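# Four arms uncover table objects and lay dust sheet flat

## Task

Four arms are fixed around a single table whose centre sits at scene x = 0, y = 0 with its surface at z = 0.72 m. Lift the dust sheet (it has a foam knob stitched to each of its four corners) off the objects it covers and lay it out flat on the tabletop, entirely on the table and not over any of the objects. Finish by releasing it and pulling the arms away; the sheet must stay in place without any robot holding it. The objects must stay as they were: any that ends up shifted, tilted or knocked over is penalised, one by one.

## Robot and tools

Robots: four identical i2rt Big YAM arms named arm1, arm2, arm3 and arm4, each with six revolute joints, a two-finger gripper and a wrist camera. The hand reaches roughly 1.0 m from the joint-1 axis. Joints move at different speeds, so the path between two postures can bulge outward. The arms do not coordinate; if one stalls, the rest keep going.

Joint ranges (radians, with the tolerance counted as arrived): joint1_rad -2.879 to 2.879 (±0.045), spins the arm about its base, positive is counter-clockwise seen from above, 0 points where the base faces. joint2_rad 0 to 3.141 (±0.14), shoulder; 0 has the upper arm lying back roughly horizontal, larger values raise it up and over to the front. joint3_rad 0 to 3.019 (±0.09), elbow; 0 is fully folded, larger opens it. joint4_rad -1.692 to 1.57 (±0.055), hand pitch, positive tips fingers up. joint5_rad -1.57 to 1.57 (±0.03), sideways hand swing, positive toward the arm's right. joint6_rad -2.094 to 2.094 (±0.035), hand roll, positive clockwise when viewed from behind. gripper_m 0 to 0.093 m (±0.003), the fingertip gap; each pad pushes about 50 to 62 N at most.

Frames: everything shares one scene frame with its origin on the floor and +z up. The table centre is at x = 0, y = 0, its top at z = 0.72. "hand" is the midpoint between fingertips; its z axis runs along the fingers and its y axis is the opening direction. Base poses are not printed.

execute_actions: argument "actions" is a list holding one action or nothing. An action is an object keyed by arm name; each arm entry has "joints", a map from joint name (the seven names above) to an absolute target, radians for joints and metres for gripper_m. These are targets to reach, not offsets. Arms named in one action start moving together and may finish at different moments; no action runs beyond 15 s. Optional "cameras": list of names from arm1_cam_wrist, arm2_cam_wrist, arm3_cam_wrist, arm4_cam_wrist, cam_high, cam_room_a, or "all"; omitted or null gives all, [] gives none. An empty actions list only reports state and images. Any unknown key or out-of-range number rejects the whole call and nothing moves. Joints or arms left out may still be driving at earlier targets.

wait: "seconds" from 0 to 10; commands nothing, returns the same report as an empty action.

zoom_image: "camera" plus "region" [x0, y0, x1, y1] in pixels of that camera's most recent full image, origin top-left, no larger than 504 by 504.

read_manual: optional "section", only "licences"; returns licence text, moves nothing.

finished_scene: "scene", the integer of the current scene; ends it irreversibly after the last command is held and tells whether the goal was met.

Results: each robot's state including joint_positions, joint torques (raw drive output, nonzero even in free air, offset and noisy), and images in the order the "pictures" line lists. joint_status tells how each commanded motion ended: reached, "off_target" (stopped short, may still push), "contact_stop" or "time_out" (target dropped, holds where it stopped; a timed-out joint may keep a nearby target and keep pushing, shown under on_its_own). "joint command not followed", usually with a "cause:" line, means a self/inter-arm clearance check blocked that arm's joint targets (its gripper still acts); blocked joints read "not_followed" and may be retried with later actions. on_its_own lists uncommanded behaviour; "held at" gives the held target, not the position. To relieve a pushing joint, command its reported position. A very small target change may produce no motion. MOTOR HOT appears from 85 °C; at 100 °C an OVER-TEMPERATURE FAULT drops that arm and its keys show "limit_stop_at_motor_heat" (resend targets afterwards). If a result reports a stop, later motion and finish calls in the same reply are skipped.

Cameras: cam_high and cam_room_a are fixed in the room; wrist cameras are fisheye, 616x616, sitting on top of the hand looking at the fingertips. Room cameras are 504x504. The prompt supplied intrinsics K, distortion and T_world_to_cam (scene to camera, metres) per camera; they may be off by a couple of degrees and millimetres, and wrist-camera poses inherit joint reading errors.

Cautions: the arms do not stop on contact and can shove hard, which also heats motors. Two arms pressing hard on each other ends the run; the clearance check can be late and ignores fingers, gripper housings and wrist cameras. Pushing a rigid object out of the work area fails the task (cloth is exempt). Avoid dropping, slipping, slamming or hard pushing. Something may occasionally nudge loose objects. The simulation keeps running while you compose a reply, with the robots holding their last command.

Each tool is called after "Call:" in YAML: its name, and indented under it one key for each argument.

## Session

Call:
execute_actions:
  actions:
    - {"arm1":{"joints":{"joint1_rad":0,"joint2_rad":1.2,"joint3_rad":1.3,"joint4_rad":-1.67,"joint5_rad":0,"joint6_rad":0,"gripper_m":0.093}},"arm2":{"joints":{"joint1_rad":0,"joint2_rad":1.2,"joint3_rad":1.3,"joint4_rad":-1.67,"joint5_rad":0,"joint6_rad":0,"gripper_m":0.093}},"arm3":{"joints":{"joint1_rad":0,"joint2_rad":1.2,"joint3_rad":1.3,"joint4_rad":-1.67,"joint5_rad":0,"joint6_rad":0,"gripper_m":0.093}},"arm4":{"joints":{"joint1_rad":0,"joint2_rad":1.2,"joint3_rad":1.3,"joint4_rad":-1.67,"joint5_rad":0,"joint6_rad":0,"gripper_m":0.093}}}

Scene clock: 1.60 s.
Joint torques (N m, as the arm reports them, + toward a larger angle): arm1=[-2.19 -7.05 10.57 -0.5  -0.03 -0.13] | arm2=[ 0.8  -8.53  9.85 -0.49  0.08 -0.03] | arm3=[ 0.7  -7.27 10.62 -0.13 -0.09  0.11] | arm4=[ 1.71 -6.91  9.13  0.15  0.03  0.15]
arm1.joint_positions: joint1_rad=+0.001 joint2_rad=+1.196 joint3_rad=+1.280 joint4_rad=-1.661 joint5_rad=+0.002 joint6_rad=+0.008 gripper_m=+0.093
arm1.joint_status: all done
arm1.hand: x=+0.2017 y=+0.3763 z=+1.0449 quat_wxyz=(+0.006, -0.795, -0.606, -0.003) (m; scene frame)
arm2.joint_positions: joint1_rad=-0.004 joint2_rad=+1.208 joint3_rad=+1.281 joint4_rad=-1.661 joint5_rad=-0.002 joint6_rad=+0.016 gripper_m=+0.093
arm2.joint_status: all done
arm2.hand: x=-0.3989 y=+0.4322 z=+1.0621 quat_wxyz=(+0.007, -0.661, -0.750, -0.006) (m; scene frame)
arm3.joint_positions: joint1_rad=+0.003 joint2_rad=+1.204 joint3_rad=+1.294 joint4_rad=-1.661 joint5_rad=+0.002 joint6_rad=-0.013 gripper_m=+0.093
arm3.joint_status: all done
arm3.hand: x=-0.3600 y=-0.3880 z=+1.0828 quat_wxyz=(-0.005, +0.574, -0.819, +0.001) (m; scene frame)
arm4.joint_positions: joint1_rad=+0.000 joint2_rad=+1.205 joint3_rad=+1.291 joint4_rad=-1.654 joint5_rad=-0.001 joint6_rad=-0.008 gripper_m=+0.093
arm4.joint_status: all done
arm4.hand: x=+0.2507 y=-0.4677 z=+1.0963 quat_wxyz=(+0.000, +0.746, -0.666, -0.001) (m; scene frame)
pictures: arm1_cam_wrist, arm2_cam_wrist, arm3_cam_wrist, arm4_cam_wrist, cam_high, cam_room_a
camera_calibration (this result's frames):
arm1_cam_wrist: T_world_to_cam=[[-0.966574, 0.256351, -0.00438405, 0.10423], [0.20273, 0.77464, 0.599027, -0.951346], [0.156957, 0.578115, -0.800717, 0.711922], [0, 0, 0, 1]] pos_world=[0.181872, 0.298658, 1.14039]
arm2_cam_wrist: T_world_to_cam=[[-0.99456, -0.103264, -0.0136552, -0.330822], [-0.0908088, 0.795354, 0.599305, -1.01728], [-0.0510257, 0.597285, -0.800404, 0.699887], [0, 0, 0, 1]] pos_world=[-0.385688, 0.356903, 1.16534]
arm3_cam_wrist: T_world_to_cam=[[0.940655, -0.339347, 0.00350684, 0.205776], [-0.281769, -0.775209, 0.565381, -1.00568], [-0.189142, -0.532817, -0.824822, 0.743607], [0, 0, 0, 1]] pos_world=[-0.336288, -0.313579, 1.18122]
arm4_cam_wrist: T_world_to_cam=[[0.994079, 0.108655, 0.00101468, -0.195827], [0.0882604, -0.812868, 0.575722, -1.02509], [0.0633797, -0.572223, -0.817645, 0.734243], [0, 0, 0, 1]] pos_world=[0.238607, -0.391837, 1.19072]
Images, in order (width x height): arm1_cam_wrist 616x616, arm2_cam_wrist 616x616, arm3_cam_wrist 616x616, arm4_cam_wrist 616x616, cam_high 504x504, cam_room_a 504x504.

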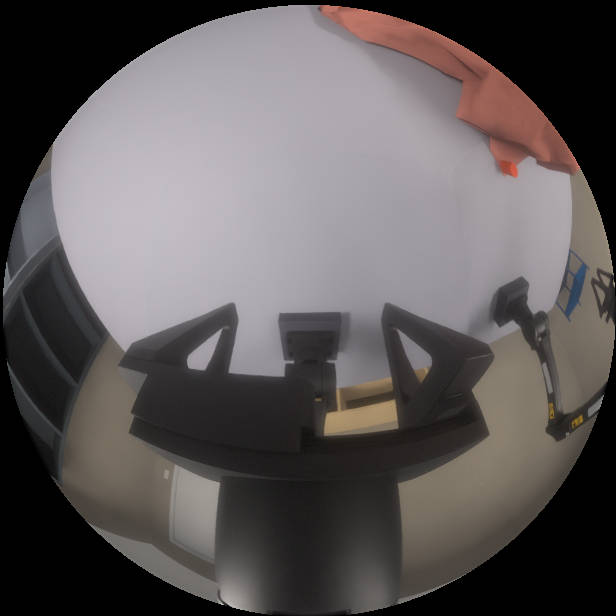

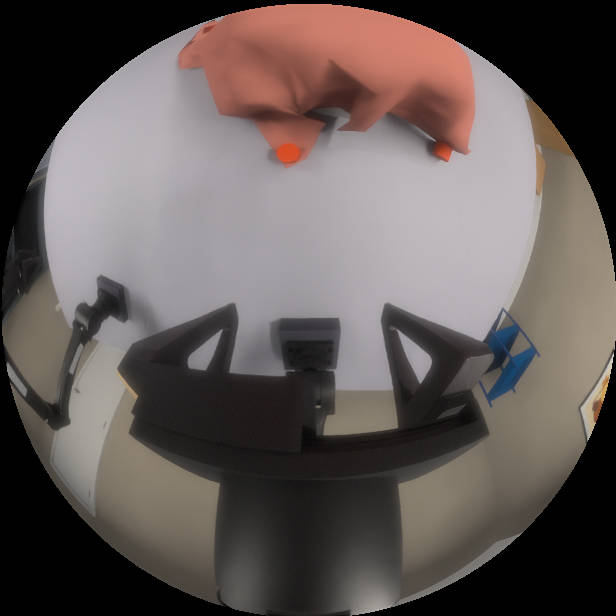

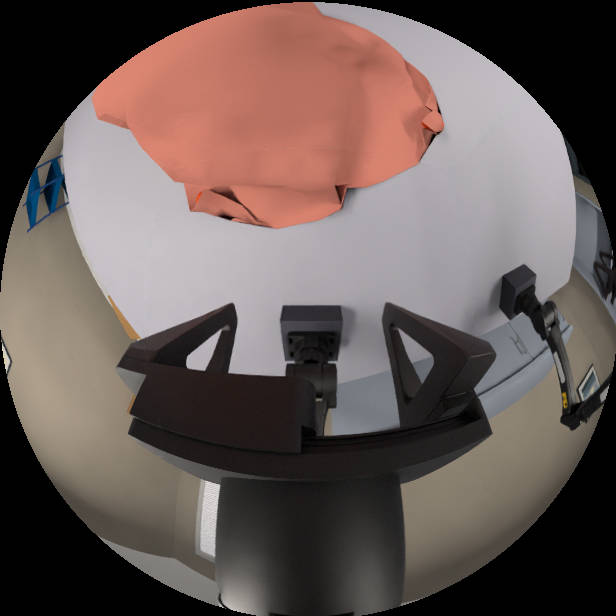

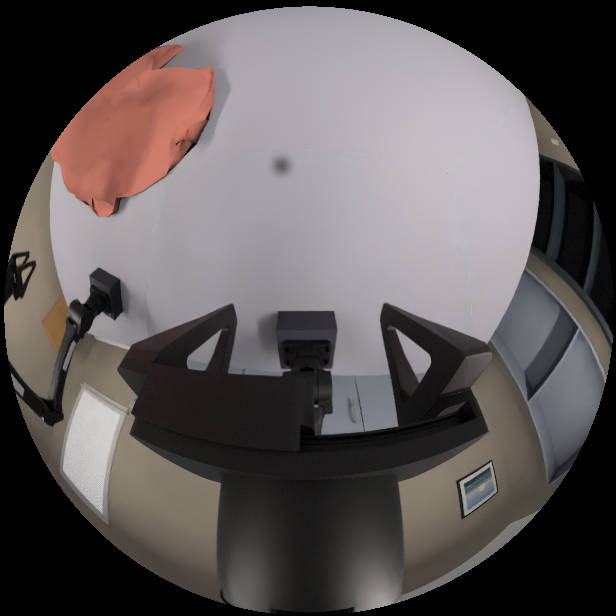

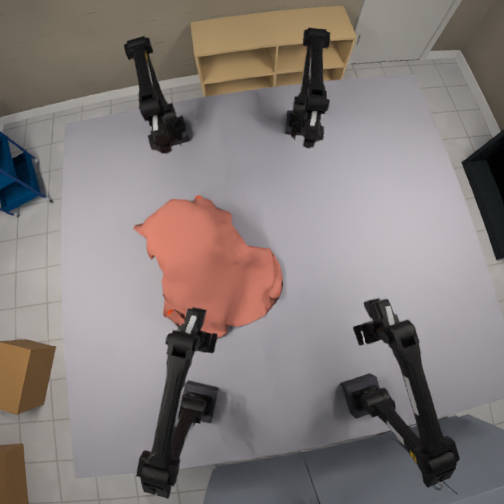

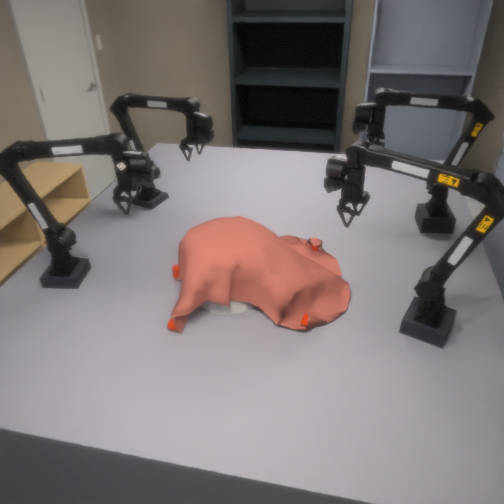

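Call:
wait:
  seconds: 3

Call:
zoom_image:
  camera: "arm3_cam_wrist"
  region: [150, 60, 470, 260]

Call:
zoom_image:
  camera: "cam_room_a"
  region: [150, 200, 370, 350]

Scene clock: 8.90 s.
Joint torques (N m, as the arm reports them, + toward a larger angle): arm1=[-2.09 -8.02 10.85 -0.43 -0.05 -0.11] | arm2=[ 0.69 -8.65  9.72 -0.7   0.1  -0.07] | arm3=[ 0.65 -7.25 10.75 -0.1  -0.09  0.05] | arm4=[ 1.6  -6.54  9.14  0.18  0.04  0.17]
arm1.joint_positions: joint1_rad=+0.001 joint2_rad=+1.196 joint3_rad=+1.280 joint4_rad=-1.661 joint5_rad=+0.002 joint6_rad=+0.008 gripper_m=+0.093
arm1.joint_status: all done
arm1.hand: x=+0.2017 y=+0.3763 z=+1.0449 quat_wxyz=(+0.006, -0.795, -0.606, -0.003) (m; scene frame)
arm2.joint_positions: joint1_rad=-0.004 joint2_rad=+1.208 joint3_rad=+1.281 joint4_rad=-1.661 joint5_rad=-0.002 joint6_rad=+0.016 gripper_m=+0.093
arm2.joint_status: all done
arm2.hand: x=-0.3989 y=+0.4322 z=+1.0621 quat_wxyz=(+0.007, -0.661, -0.750, -0.006) (m; scene frame)
arm3.joint_positions: joint1_rad=+0.003 joint2_rad=+1.204 joint3_rad=+1.294 joint4_rad=-1.661 joint5_rad=+0.002 joint6_rad=-0.013 gripper_m=+0.093
arm3.joint_status: all done
arm3.hand: x=-0.3600 y=-0.3880 z=+1.0828 quat_wxyz=(-0.005, +0.574, -0.819, +0.001) (m; scene frame)
arm4.joint_positions: joint1_rad=+0.000 joint2_rad=+1.205 joint3_rad=+1.291 joint4_rad=-1.654 joint5_rad=-0.001 joint6_rad=-0.008 gripper_m=+0.093
arm4.joint_status: all done
arm4.hand: x=+0.2507 y=-0.4677 z=+1.0963 quat_wxyz=(+0.000, +0.746, -0.666, -0.001) (m; scene frame)
wait: 3.00 s; at rest from the start
pictures: arm1_cam_wrist, arm2_cam_wrist, arm3_cam_wrist, arm4_cam_wrist, cam_high, cam_room_a
camera_calibration (this result's frames):
arm1_cam_wrist: T_world_to_cam=[[-0.966574, 0.256351, -0.00438405, 0.10423], [0.20273, 0.77464, 0.599027, -0.951346], [0.156957, 0.578115, -0.800717, 0.711922], [0, 0, 0, 1]] pos_world=[0.181872, 0.298658, 1.14039]
arm2_cam_wrist: T_world_to_cam=[[-0.99456, -0.103264, -0.0136552, -0.330822], [-0.0908088, 0.795354, 0.599305, -1.01728], [-0.0510257, 0.597285, -0.800404, 0.699887], [0, 0, 0, 1]] pos_world=[-0.385688, 0.356903, 1.16534]
arm3_cam_wrist: T_world_to_cam=[[0.940525, -0.339706, 0.00350388, 0.205593], [-0.282064, -0.775104, 0.565379, -1.00575], [-0.189347, -0.532742, -0.824824, 0.743564], [0, 0, 0, 1]] pos_world=[-0.336259, -0.313589, 1.18122]
arm4_cam_wrist: T_world_to_cam=[[0.994079, 0.108655, 0.00101468, -0.195827], [0.0882604, -0.812868, 0.575722, -1.02509], [0.0633797, -0.572223, -0.817645, 0.734243], [0, 0, 0, 1]] pos_world=[0.238607, -0.391837, 1.19072]
Images, in order (width x height): arm1_cam_wrist 616x616, arm2_cam_wrist 616x616, arm3_cam_wrist 616x616, arm4_cam_wrist 616x616, cam_high 504x504, cam_room_a 504x504.

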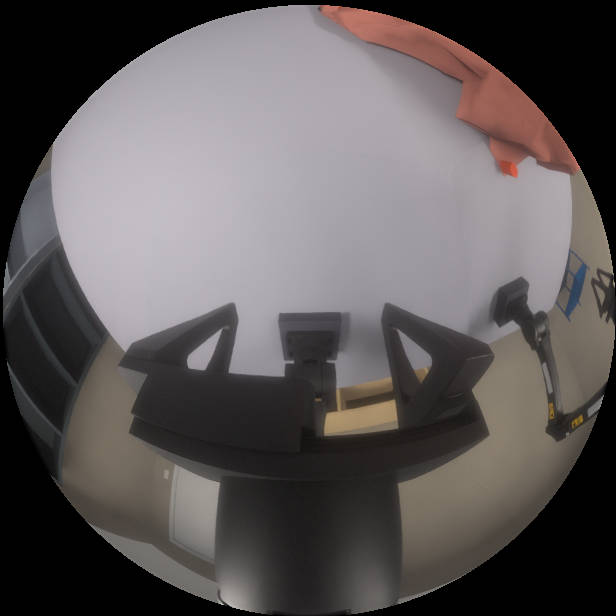

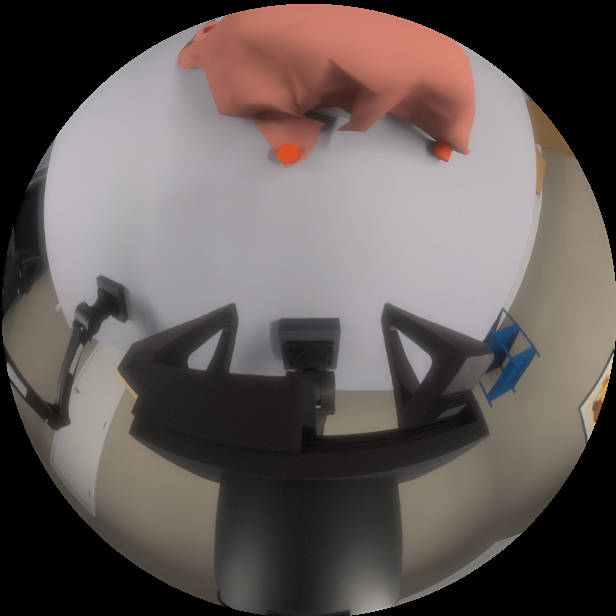

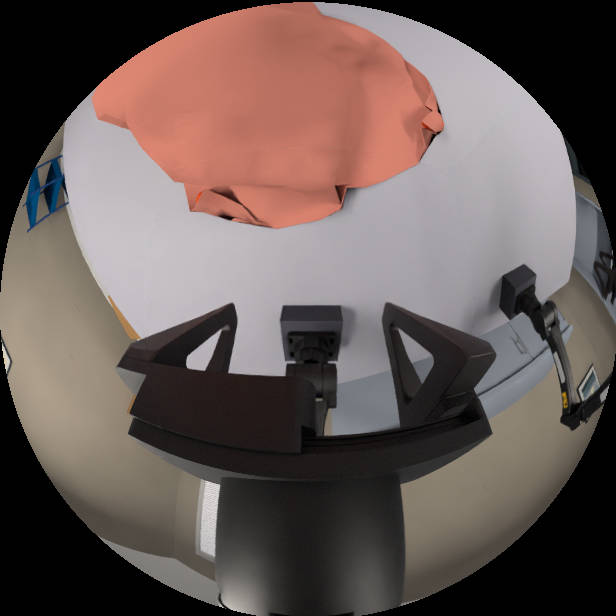

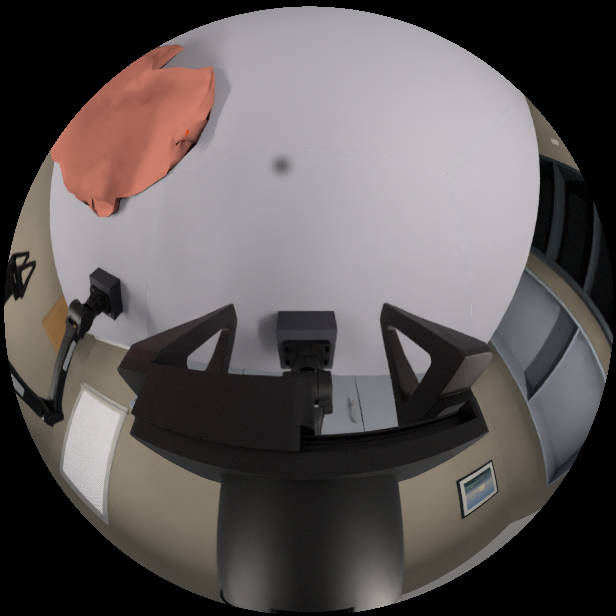

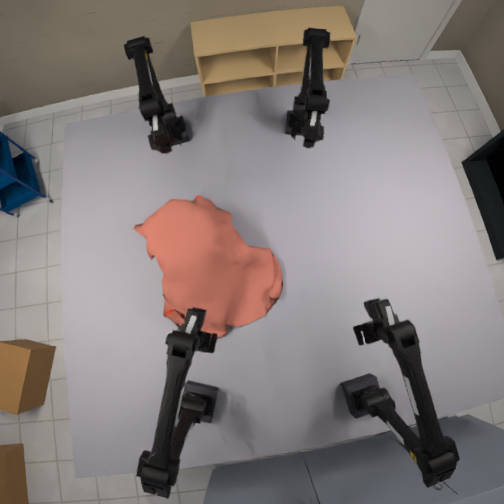

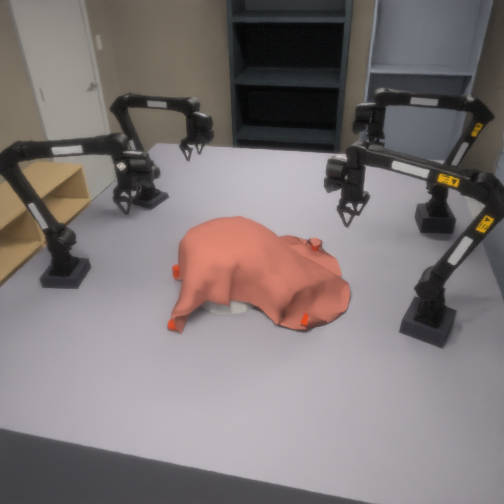

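Region (150, 60, 470, 260) of arm3_cam_wrist's 616x616 image, scaled by 1.575, with more detail than that image has; it fills the top 315 rows of this view, and the rest is white.

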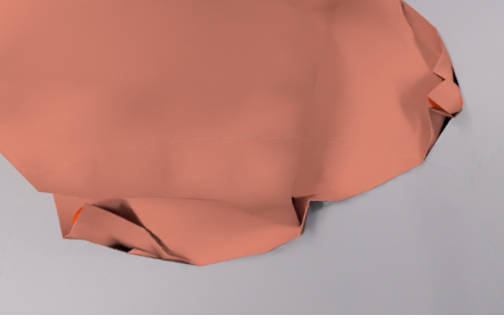

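Region (150, 200, 370, 350) of cam_room_a's 504x504 image, scaled by 2.291, with more detail than that image has; it fills the top 344 rows of this view, and the rest is white.

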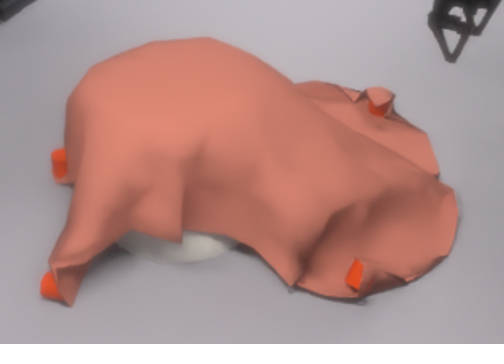

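Call:
execute_actions:
  actions:
    - {"arm1":{"joints":{"joint1_rad":-0.77,"joint2_rad":2.154,"joint3_rad":2.035,"joint4_rad":-1.13,"joint6_rad":-2.0}},"arm2":{"joints":{"joint1_rad":-0.518,"joint2_rad":1.91,"joint3_rad":1.61,"joint4_rad":-1.22,"joint6_rad":1.5}},"arm3":{"joints":{"joint1_rad":0.505,"joint2_rad":1.641,"joint3_rad":1.16,"joint4_rad":-1.068,"joint6_rad":-1.4}},"arm4":{"joints":{"joint1_rad":0.375,"joint2_rad":2.135,"joint3_rad":1.915,"joint4_rad":-1.283,"joint6_rad":0.6}}}

Scene clock: 57.90 s.
Joint torques (N m, as the arm reports them, + toward a larger angle): arm1=[ -2.5  -23.74  13.35   0.4   -0.13  -0.09] | arm2=[  0.67 -19.16   9.88  -0.07   0.01   0.31] | arm3=[  0.36 -13.1    9.29   0.62  -0.09  -0.21] | arm4=[  1.5  -21.87  12.2    1.13   0.07   0.15]
arm1.joint_positions: joint1_rad=-0.767 joint2_rad=+2.159 joint3_rad=+1.982 joint4_rad=-1.136 joint5_rad=+0.002 joint6_rad=-1.992 gripper_m=+0.093
arm1.joint_status: all done
arm1.hand: x=-0.3373 y=+0.3171 z=+0.8543 quat_wxyz=(+0.088, -0.296, -0.946, +0.093) (m; scene frame)
arm2.joint_positions: joint1_rad=-0.518 joint2_rad=+1.919 joint3_rad=+1.583 joint4_rad=-1.229 joint5_rad=+0.001 joint6_rad=+1.484 gripper_m=+0.093
arm2.joint_status: all done
arm2.hand: x=-0.6555 y=+0.2191 z=+0.8632 quat_wxyz=(-0.003, -0.990, +0.142, +0.002) (m; scene frame)
arm3.joint_positions: joint1_rad=+0.512 joint2_rad=+1.651 joint3_rad=+1.156 joint4_rad=-1.078 joint5_rad=+0.000 joint6_rad=-1.387 gripper_m=+0.093
arm3.joint_status: all done
arm3.hand: x=-0.5425 y=-0.2449 z=+0.8603 quat_wxyz=(-0.001, +1.000, -0.017, +0.004) (m; scene frame)
arm4.joint_positions: joint1_rad=+0.377 joint2_rad=+2.155 joint3_rad=+1.861 joint4_rad=-1.293 joint5_rad=+0.000 joint6_rad=+0.592 gripper_m=+0.093
arm4.joint_status: all done
arm4.hand: x=-0.0160 y=-0.2220 z=+0.8533 quat_wxyz=(+0.002, +0.668, -0.744, +0.008) (m; scene frame)
pictures: arm1_cam_wrist, arm2_cam_wrist, arm3_cam_wrist, arm4_cam_wrist, cam_high, cam_room_a
camera_calibration (this result's frames):
arm1_cam_wrist: T_world_to_cam=[[-0.539651, -0.813244, 0.217741, -0.108962], [-0.529661, 0.528996, 0.66304, -0.90582], [-0.654398, 0.242481, -0.716217, 0.438682], [0, 0, 0, 1]] pos_world=[-0.251507, 0.28419, 0.938512]
arm2_cam_wrist: T_world_to_cam=[[0.302671, 0.952879, -0.0202745, 0.0138633], [0.778035, -0.234735, 0.582718, 0.057684], [0.550501, -0.192146, -0.812422, 1.23257], [0, 0, 0, 1]] pos_world=[-0.727606, 0.237163, 0.968032]
arm3_cam_wrist: T_world_to_cam=[[0.0336921, 0.999431, -0.00136059, 0.266866], [0.815942, -0.0267203, 0.577516, -0.0520457], [0.577151, -0.0205679, -0.816378, 1.1357], [0, 0, 0, 1]] pos_world=[-0.621993, -0.244746, 0.957578]
arm4_cam_wrist: T_world_to_cam=[[0.993475, -0.11357, 0.0104758, -0.0145554], [-0.0979452, -0.802504, 0.588553, -0.673555], [-0.0584352, -0.585739, -0.808391, 0.680172], [0, 0, 0, 1]] pos_world=[-0.011765, -0.14378, 0.94642]
Images, in order (width x height): arm1_cam_wrist 616x616, arm2_cam_wrist 616x616, arm3_cam_wrist 616x616, arm4_cam_wrist 616x616, cam_high 504x504, cam_room_a 504x504.

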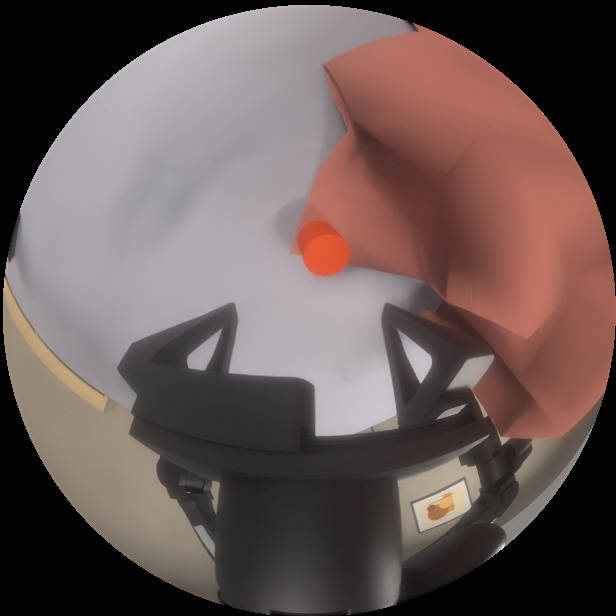

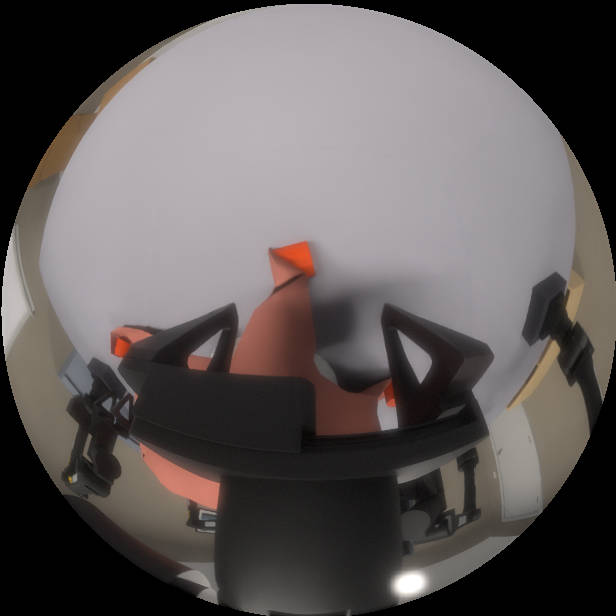

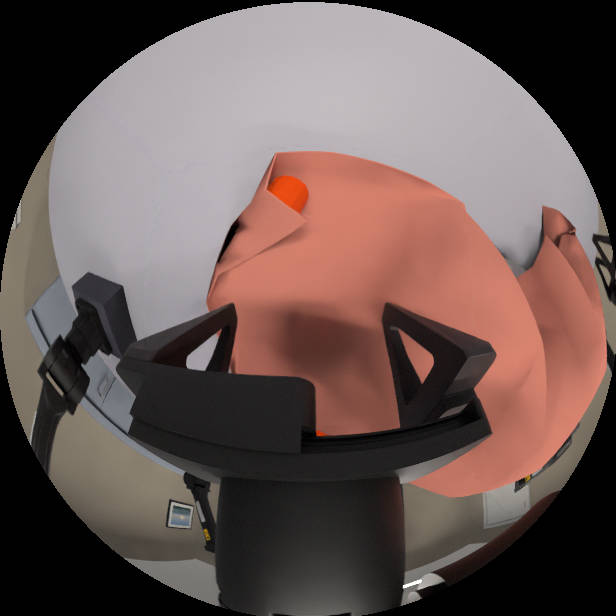

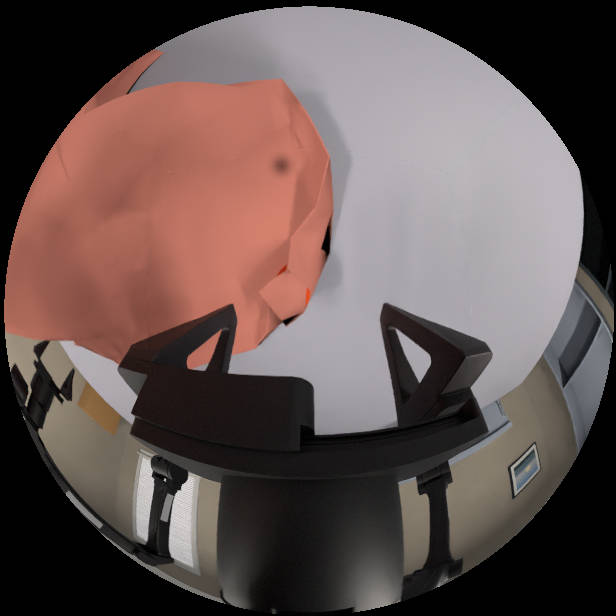

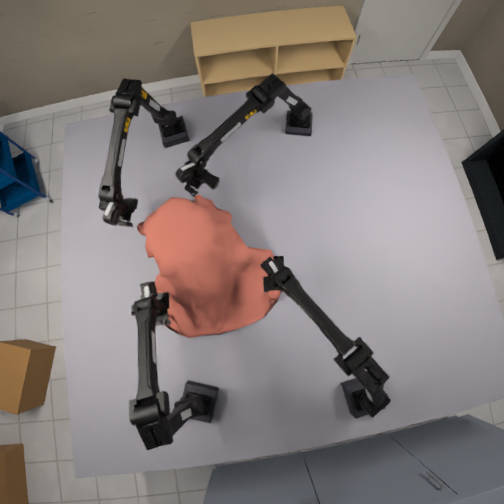

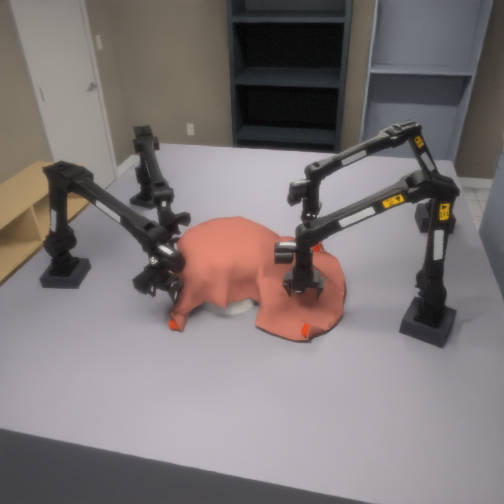

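Call:
execute_actions:
  actions:
    - {"arm1":{"joints":{"joint1_rad":-0.755,"joint2_rad":2.31,"joint3_rad":2.065,"joint4_rad":-0.97}},"arm2":{"joints":{"joint1_rad":-0.483,"joint2_rad":2.07,"joint3_rad":1.565,"joint4_rad":-1.03,"joint6_rad":1.4}},"arm3":{"joints":{"joint1_rad":0.65,"joint2_rad":1.715,"joint3_rad":1.062,"joint4_rad":-0.905,"joint6_rad":-0.69}},"arm4":{"joints":{"joint1_rad":0.438,"joint2_rad":2.19,"joint3_rad":1.75,"joint4_rad":-1.13}}}
  cameras: ["arm1_cam_wrist","arm2_cam_wrist","arm3_cam_wrist","arm4_cam_wrist"]

Scene clock: 90.30 s.
Joint torques (N m, as the arm reports them, + toward a larger angle): arm1=[ -0.57 -25.68  11.47   0.93  -0.11  -0.04] | arm2=[  0.62 -21.13   8.81   0.01   0.06  -0.02] | arm3=[  0.5  -13.27   8.2    0.66  -0.03   0.03] | arm4=[  1.38 -18.14   7.34   1.45   0.06   0.15]
arm1.joint_positions: joint1_rad=-0.763 joint2_rad=+2.301 joint3_rad=+2.034 joint4_rad=-0.981 joint5_rad=+0.002 joint6_rad=-1.993 gripper_m=+0.093
arm1.joint_status: all done
arm1.hand: x=-0.3738 y=+0.2921 z=+0.7849 quat_wxyz=(+0.109, -0.293, -0.943, +0.117) (m; scene frame)
arm2.joint_positions: joint1_rad=-0.483 joint2_rad=+2.088 joint3_rad=+1.544 joint4_rad=-1.041 joint5_rad=+0.001 joint6_rad=+1.416 gripper_m=+0.093
arm2.joint_status: all done
arm2.hand: x=-0.6416 y=+0.1982 z=+0.7544 quat_wxyz=(+0.007, -0.996, +0.090, +0.000) (m; scene frame)
arm3.joint_positions: joint1_rad=+0.655 joint2_rad=+1.718 joint3_rad=+1.060 joint4_rad=-0.915 joint5_rad=+0.000 joint6_rad=-0.703 gripper_m=+0.093
arm3.joint_status: all done
arm3.hand: x=-0.6033 y=-0.2674 z=+0.8004 quat_wxyz=(-0.003, +0.959, -0.284, +0.003) (m; scene frame)
arm4.joint_positions: joint1_rad=+0.444 joint2_rad=+2.174 joint3_rad=+1.753 joint4_rad=-1.147 joint5_rad=+0.000 joint6_rad=+0.593 gripper_m=+0.093
arm4.joint_status: all done
arm4.hand: x=-0.0499 y=-0.2493 z=+0.8027 quat_wxyz=(+0.000, +0.692, -0.722, -0.002) (m; scene frame)
pictures: arm1_cam_wrist, arm2_cam_wrist, arm3_cam_wrist, arm4_cam_wrist
camera_calibration (this result's frames):
arm1_cam_wrist: T_world_to_cam=[[-0.521984, -0.807646, 0.274301, -0.173322], [-0.495157, 0.548778, 0.673544, -0.867073], [-0.694515, 0.215758, -0.686365, 0.340479], [0, 0, 0, 1]] pos_world=[-0.283341, 0.262387, 0.865247]
arm2_cam_wrist: T_world_to_cam=[[0.202442, 0.979294, -0.000709736, -0.0569245], [0.794635, -0.163845, 0.584559, 0.100552], [0.572339, -0.118903, -0.811351, 1.13116], [0, 0, 0, 1]] pos_world=[-0.715787, 0.20672, 0.858951]
arm3_cam_wrist: T_world_to_cam=[[0.543186, 0.839607, 0.00302124, 0.552455], [0.685751, -0.445718, 0.575397, -0.157318], [0.484454, -0.310475, -0.817869, 0.989183], [0, 0, 0, 1]] pos_world=[-0.671418, -0.226848, 0.897873]
arm4_cam_wrist: T_world_to_cam=[[0.998834, -0.0482785, -0.000277157, 0.0416448], [-0.0393145, -0.816681, 0.575748, -0.659312], [-0.0280226, -0.575066, -0.817627, 0.632954], [0, 0, 0, 1]] pos_world=[-0.0497797, -0.172447, 0.897129]
Images, in order (width x height): arm1_cam_wrist 616x616, arm2_cam_wrist 616x616, arm3_cam_wrist 616x616, arm4_cam_wrist 616x616.

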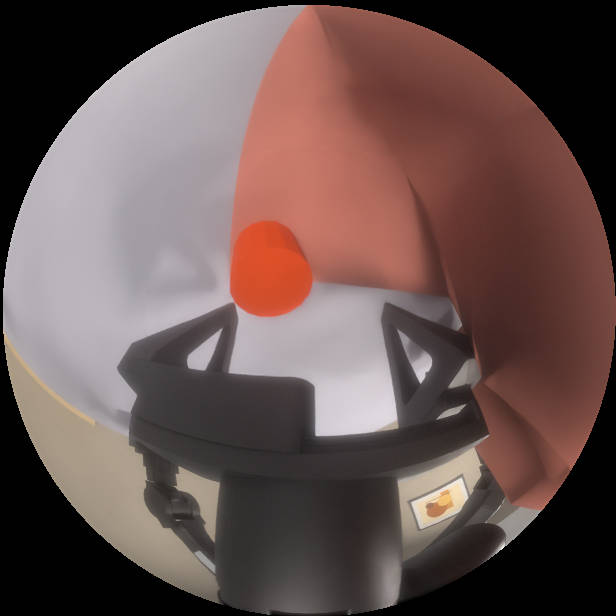

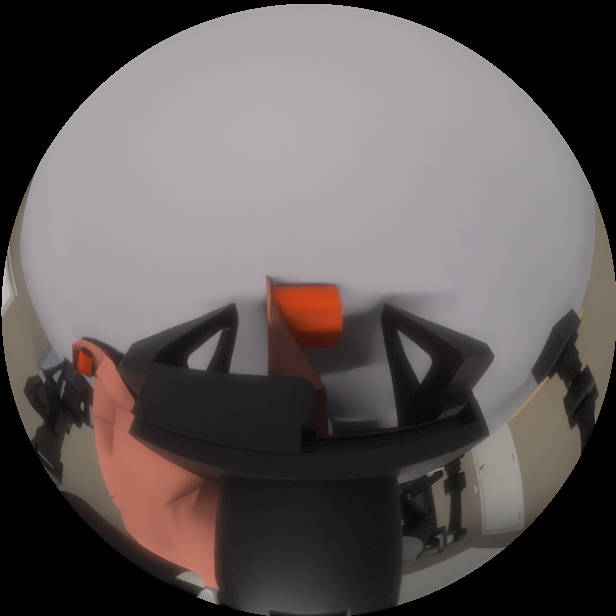

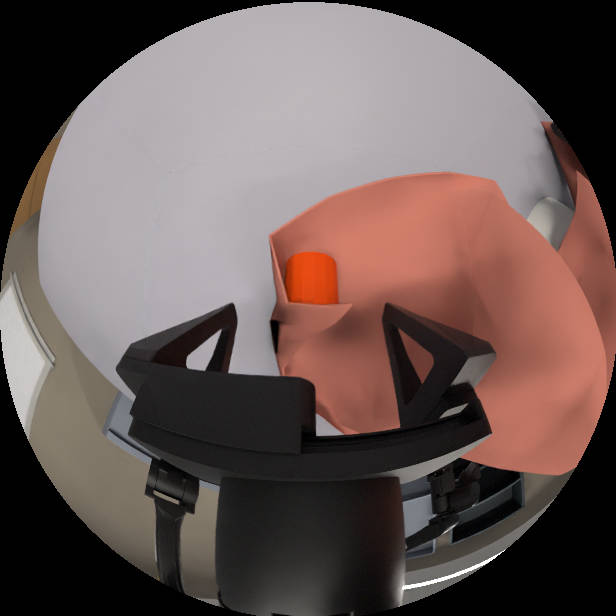

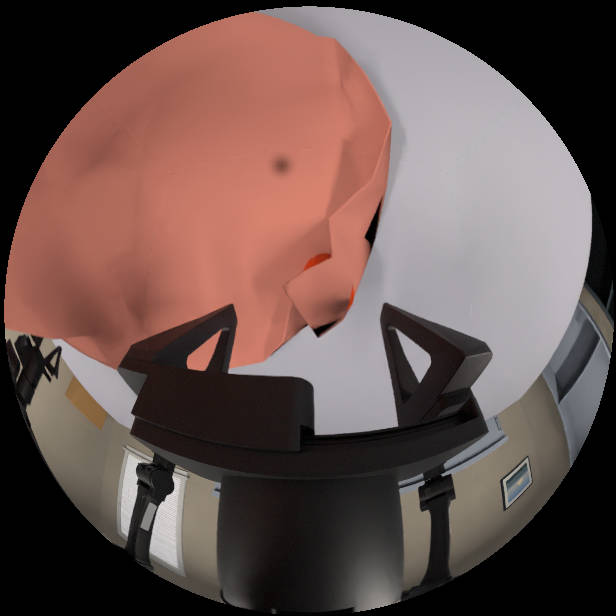

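Call:
execute_actions:
  actions:
    - {"arm1":{"joints":{"joint1_rad":-0.74,"joint3_rad":1.985,"joint4_rad":-1.035}},"arm2":{"joints":{"joint1_rad":-0.462,"joint2_rad":2.115}},"arm3":{"joints":{"joint2_rad":1.805,"joint3_rad":1.02,"joint4_rad":-0.775}},"arm4":{"joints":{"joint1_rad":0.428,"joint2_rad":2.24,"joint3_rad":1.69,"joint4_rad":-1.025}}}
  cameras: ["arm1_cam_wrist","arm2_cam_wrist","arm3_cam_wrist","arm4_cam_wrist"]

Scene clock: 116.37 s.
Joint torques (N m, as the arm reports them, + toward a larger angle): arm1=[ -0.79 -25.21   8.61  -0.18  -0.14  -0.11] | arm2=[  0.57 -19.     8.7    0.17   0.07  -0.05] | arm3=[  0.46 -13.01   7.12   0.68  -0.04   0.05] | arm4=[  1.64 -18.6    6.87   1.35   0.07   0.16]
arm1.joint_positions: joint1_rad=-0.746 joint2_rad=+2.300 joint3_rad=+1.991 joint4_rad=-1.027 joint5_rad=+0.002 joint6_rad=-1.993 gripper_m=+0.093
arm1.joint_status: all done
arm1.hand: x=-0.3456 y=+0.2944 z=+0.7640 quat_wxyz=(+0.079, -0.287, -0.951, +0.086) (m; scene frame)
arm2.joint_positions: joint1_rad=-0.467 joint2_rad=+2.114 joint3_rad=+1.544 joint4_rad=-1.041 joint5_rad=+0.001 joint6_rad=+1.416 gripper_m=+0.093
arm2.joint_status: all done
arm2.hand: x=-0.6317 y=+0.1989 z=+0.7401 quat_wxyz=(+0.019, -0.996, +0.082, -0.003) (m; scene frame)
arm3.joint_positions: joint1_rad=+0.655 joint2_rad=+1.806 joint3_rad=+1.020 joint4_rad=-0.785 joint5_rad=+0.000 joint6_rad=-0.702 gripper_m=+0.093
arm3.joint_status: all done
arm3.hand: x=-0.6029 y=-0.2673 z=+0.7515 quat_wxyz=(-0.003, +0.959, -0.284, +0.003) (m; scene frame)
arm4.joint_positions: joint1_rad=+0.433 joint2_rad=+2.226 joint3_rad=+1.693 joint4_rad=-1.042 joint5_rad=+0.000 joint6_rad=+0.593 gripper_m=+0.093
arm4.joint_status: all done
arm4.hand: x=-0.0403 y=-0.2523 z=+0.7502 quat_wxyz=(+0.001, +0.688, -0.726, +0.002) (m; scene frame)
pictures: arm1_cam_wrist, arm2_cam_wrist, arm3_cam_wrist, arm4_cam_wrist
camera_calibration (this result's frames):
arm1_cam_wrist: T_world_to_cam=[[-0.525859, -0.827205, 0.198002, -0.0882434], [-0.55334, 0.509493, 0.658963, -0.837666], [-0.645978, 0.236959, -0.725646, 0.385795], [0, 0, 0, 1]] pos_world=[-0.260702, 0.262372, 0.849414]
arm2_cam_wrist: T_world_to_cam=[[0.187051, 0.98205, 0.0242751, -0.0884138], [0.792453, -0.16545, 0.587065, 0.0982097], [0.580543, -0.0905744, -0.809176, 1.11187], [0, 0, 0, 1]] pos_world=[-0.70678, 0.203783, 0.844193]
arm3_cam_wrist: T_world_to_cam=[[0.543815, 0.839194, 0.00425819, 0.551645], [0.685735, -0.447284, 0.5742, -0.12897], [0.48377, -0.309338, -0.818704, 0.949608], [0, 0, 0, 1]] pos_world=[-0.670945, -0.226873, 0.849153]
arm4_cam_wrist: T_world_to_cam=[[0.998277, -0.0585494, 0.00380814, 0.0263032], [-0.0498764, -0.812636, 0.580633, -0.634243], [-0.0309011, -0.579823, -0.814156, 0.584566], [0, 0, 0, 1]] pos_world=[-0.0398279, -0.174924, 0.84409]
Images, in order (width x height): arm1_cam_wrist 616x616, arm2_cam_wrist 616x616, arm3_cam_wrist 616x616, arm4_cam_wrist 616x616.

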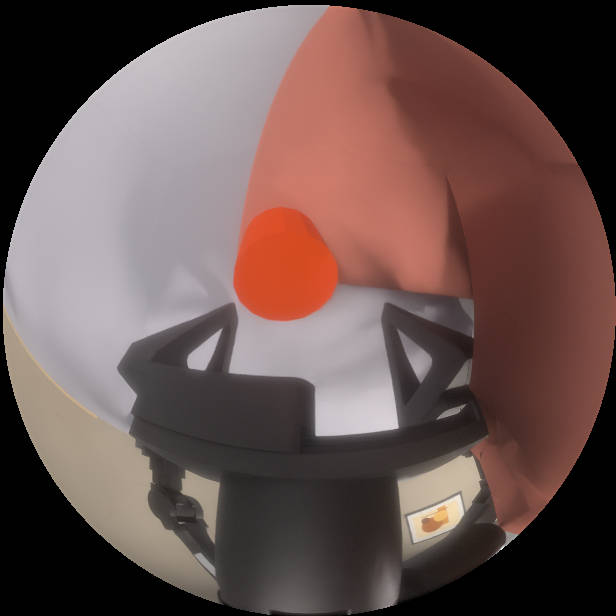

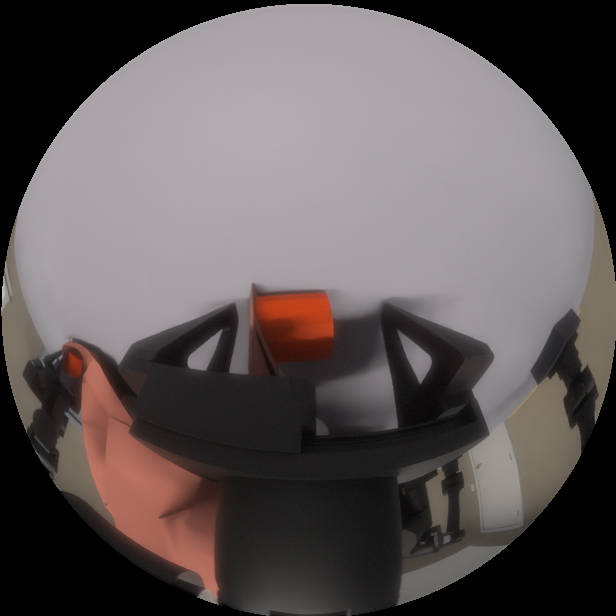

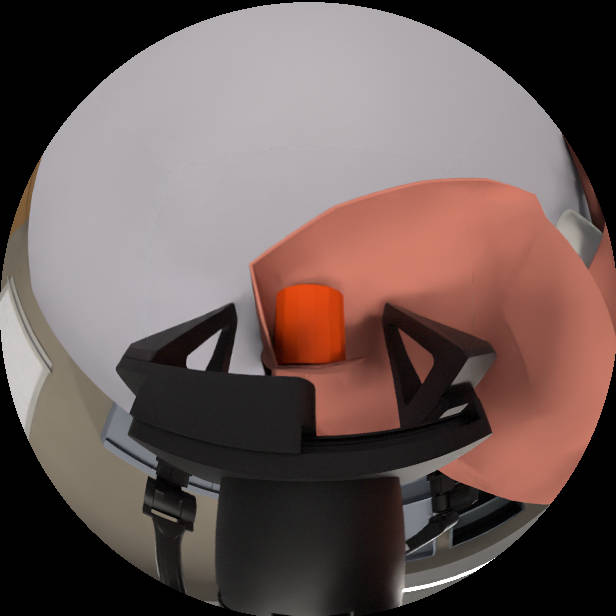

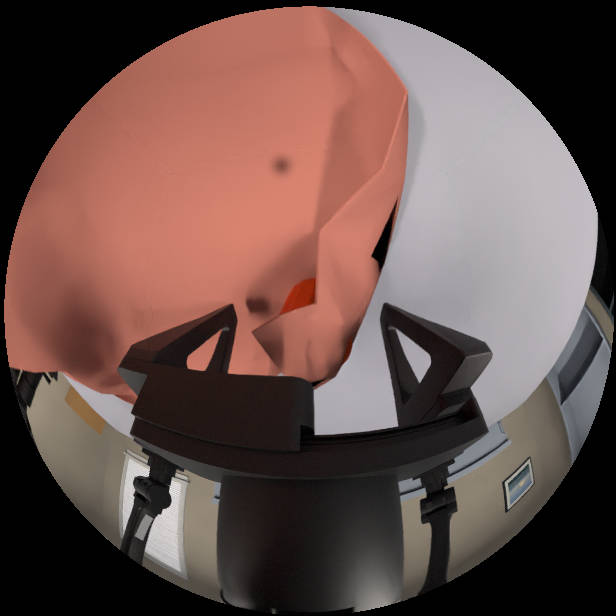

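Call:
execute_actions:
  actions:
    - {"arm1":{"joints":{"joint1_rad":-0.70,"joint4_rad":-1.155}},"arm2":{"joints":{"gripper_m":0.02}},"arm3":{"joints":{"gripper_m":0.02}},"arm4":{"joints":{"gripper_m":0.02}}}
  cameras: ["arm1_cam_wrist","arm2_cam_wrist","arm3_cam_wrist","arm4_cam_wrist"]

Scene clock: 126.00 s.
Joint torques (N m, as the arm reports them, + toward a larger angle): arm1=[ -0.42 -24.37   8.46  -0.51  -0.15  -0.17] | arm2=[  0.5  -19.5    8.62   0.14   0.06  -0.04] | arm3=[  0.47 -12.76   7.12   0.65  -0.04   0.04] | arm4=[  1.55 -18.55   6.95   1.26  -0.06   0.06]
arm1.joint_positions: joint1_rad=-0.697 joint2_rad=+2.300 joint3_rad=+1.991 joint4_rad=-1.145 joint5_rad=+0.002 joint6_rad=-1.993 gripper_m=+0.093
arm1.joint_status: all done
arm1.hand: x=-0.3020 y=+0.2806 z=+0.7587 quat_wxyz=(+0.040, -0.265, -0.963, +0.042) (m; scene frame)
arm2.joint_positions: joint1_rad=-0.467 joint2_rad=+2.114 joint3_rad=+1.544 joint4_rad=-1.041 joint5_rad=+0.001 joint6_rad=+1.416 gripper_m=+0.041
arm2.joint_status: gripper_m off_target (ended at +0.041, target +0.020)
arm2.hand: x=-0.6317 y=+0.1989 z=+0.7401 quat_wxyz=(+0.019, -0.996, +0.082, -0.003) (m; scene frame)
arm3.joint_positions: joint1_rad=+0.655 joint2_rad=+1.806 joint3_rad=+1.020 joint4_rad=-0.785 joint5_rad=+0.000 joint6_rad=-0.702 gripper_m=+0.039
arm3.joint_status: gripper_m off_target (ended at +0.039, target +0.020)
arm3.hand: x=-0.6029 y=-0.2673 z=+0.7515 quat_wxyz=(-0.003, +0.959, -0.284, +0.003) (m; scene frame)
arm4.joint_positions: joint1_rad=+0.431 joint2_rad=+2.226 joint3_rad=+1.693 joint4_rad=-1.040 joint5_rad=+0.003 joint6_rad=+0.607 gripper_m=+0.040
arm4.joint_status: gripper_m off_target (ended at +0.040, target +0.020)
arm4.hand: x=-0.0386 y=-0.2507 z=+0.7502 quat_wxyz=(-0.001, +0.682, -0.732, +0.001) (m; scene frame)
pictures: arm1_cam_wrist, arm2_cam_wrist, arm3_cam_wrist, arm4_cam_wrist
camera_calibration (this result's frames):
arm1_cam_wrist: T_world_to_cam=[[-0.49952, -0.861422, 0.0918269, 0.0223395], [-0.639927, 0.438359, 0.631138, -0.788115], [-0.583929, 0.256504, -0.770216, 0.460499], [0, 0, 0, 1]] pos_world=[-0.224278, 0.246601, 0.850041]
arm2_cam_wrist: T_world_to_cam=[[0.187051, 0.98205, 0.0242751, -0.0884138], [0.792453, -0.16545, 0.587065, 0.0982097], [0.580543, -0.0905744, -0.809176, 1.11187], [0, 0, 0, 1]] pos_world=[-0.70678, 0.203783, 0.844193]
arm3_cam_wrist: T_world_to_cam=[[0.544135, 0.838987, 0.00425933, 0.551782], [0.685565, -0.447547, 0.574197, -0.129141], [0.48365, -0.309521, -0.818706, 0.949488], [0, 0, 0, 1]] pos_world=[-0.67093, -0.226848, 0.849154]
arm4_cam_wrist: T_world_to_cam=[[0.997115, -0.0756828, 0.00588921, 0.0187201], [-0.0651763, -0.813752, 0.577547, -0.631402], [-0.038918, -0.576264, -0.816336, 0.587769], [0, 0, 0, 1]] pos_world=[-0.0369438, -0.173678, 0.844371]
Images, in order (width x height): arm1_cam_wrist 616x616, arm2_cam_wrist 616x616, arm3_cam_wrist 616x616, arm4_cam_wrist 616x616.

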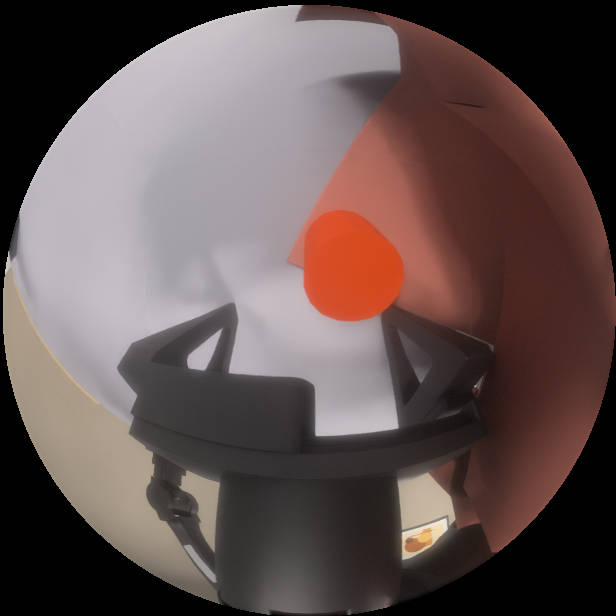

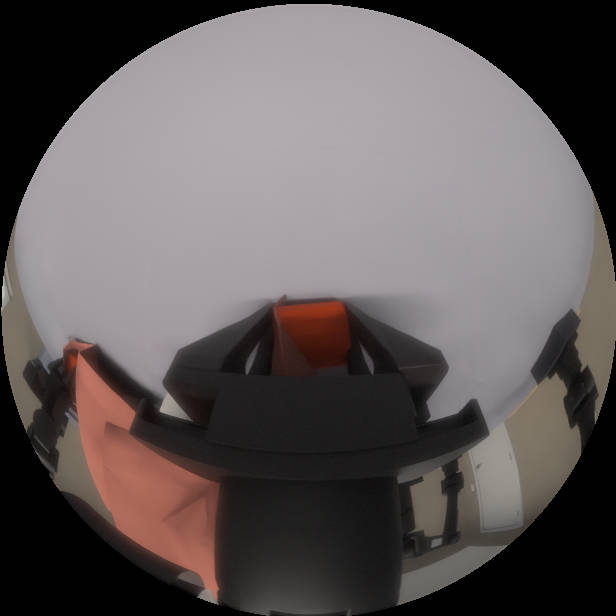

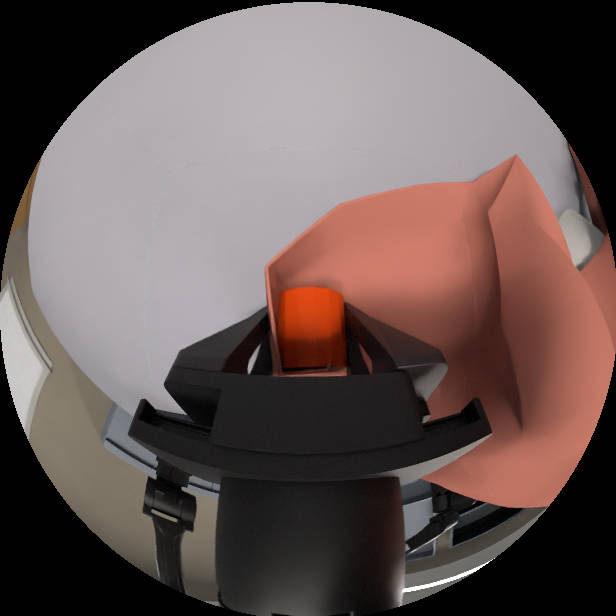

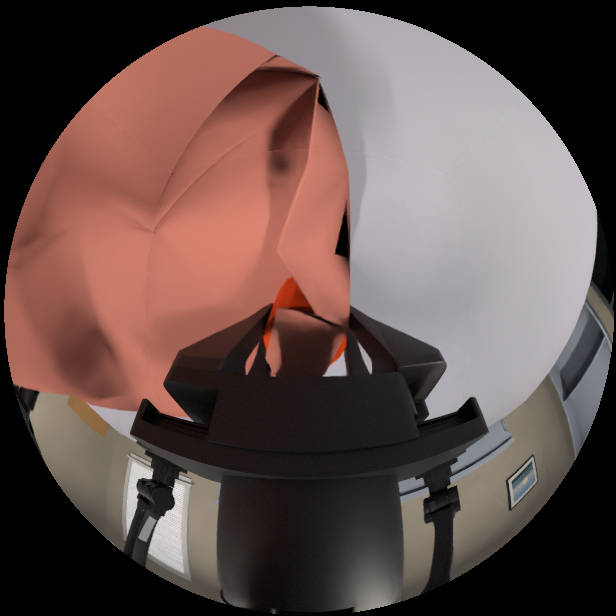

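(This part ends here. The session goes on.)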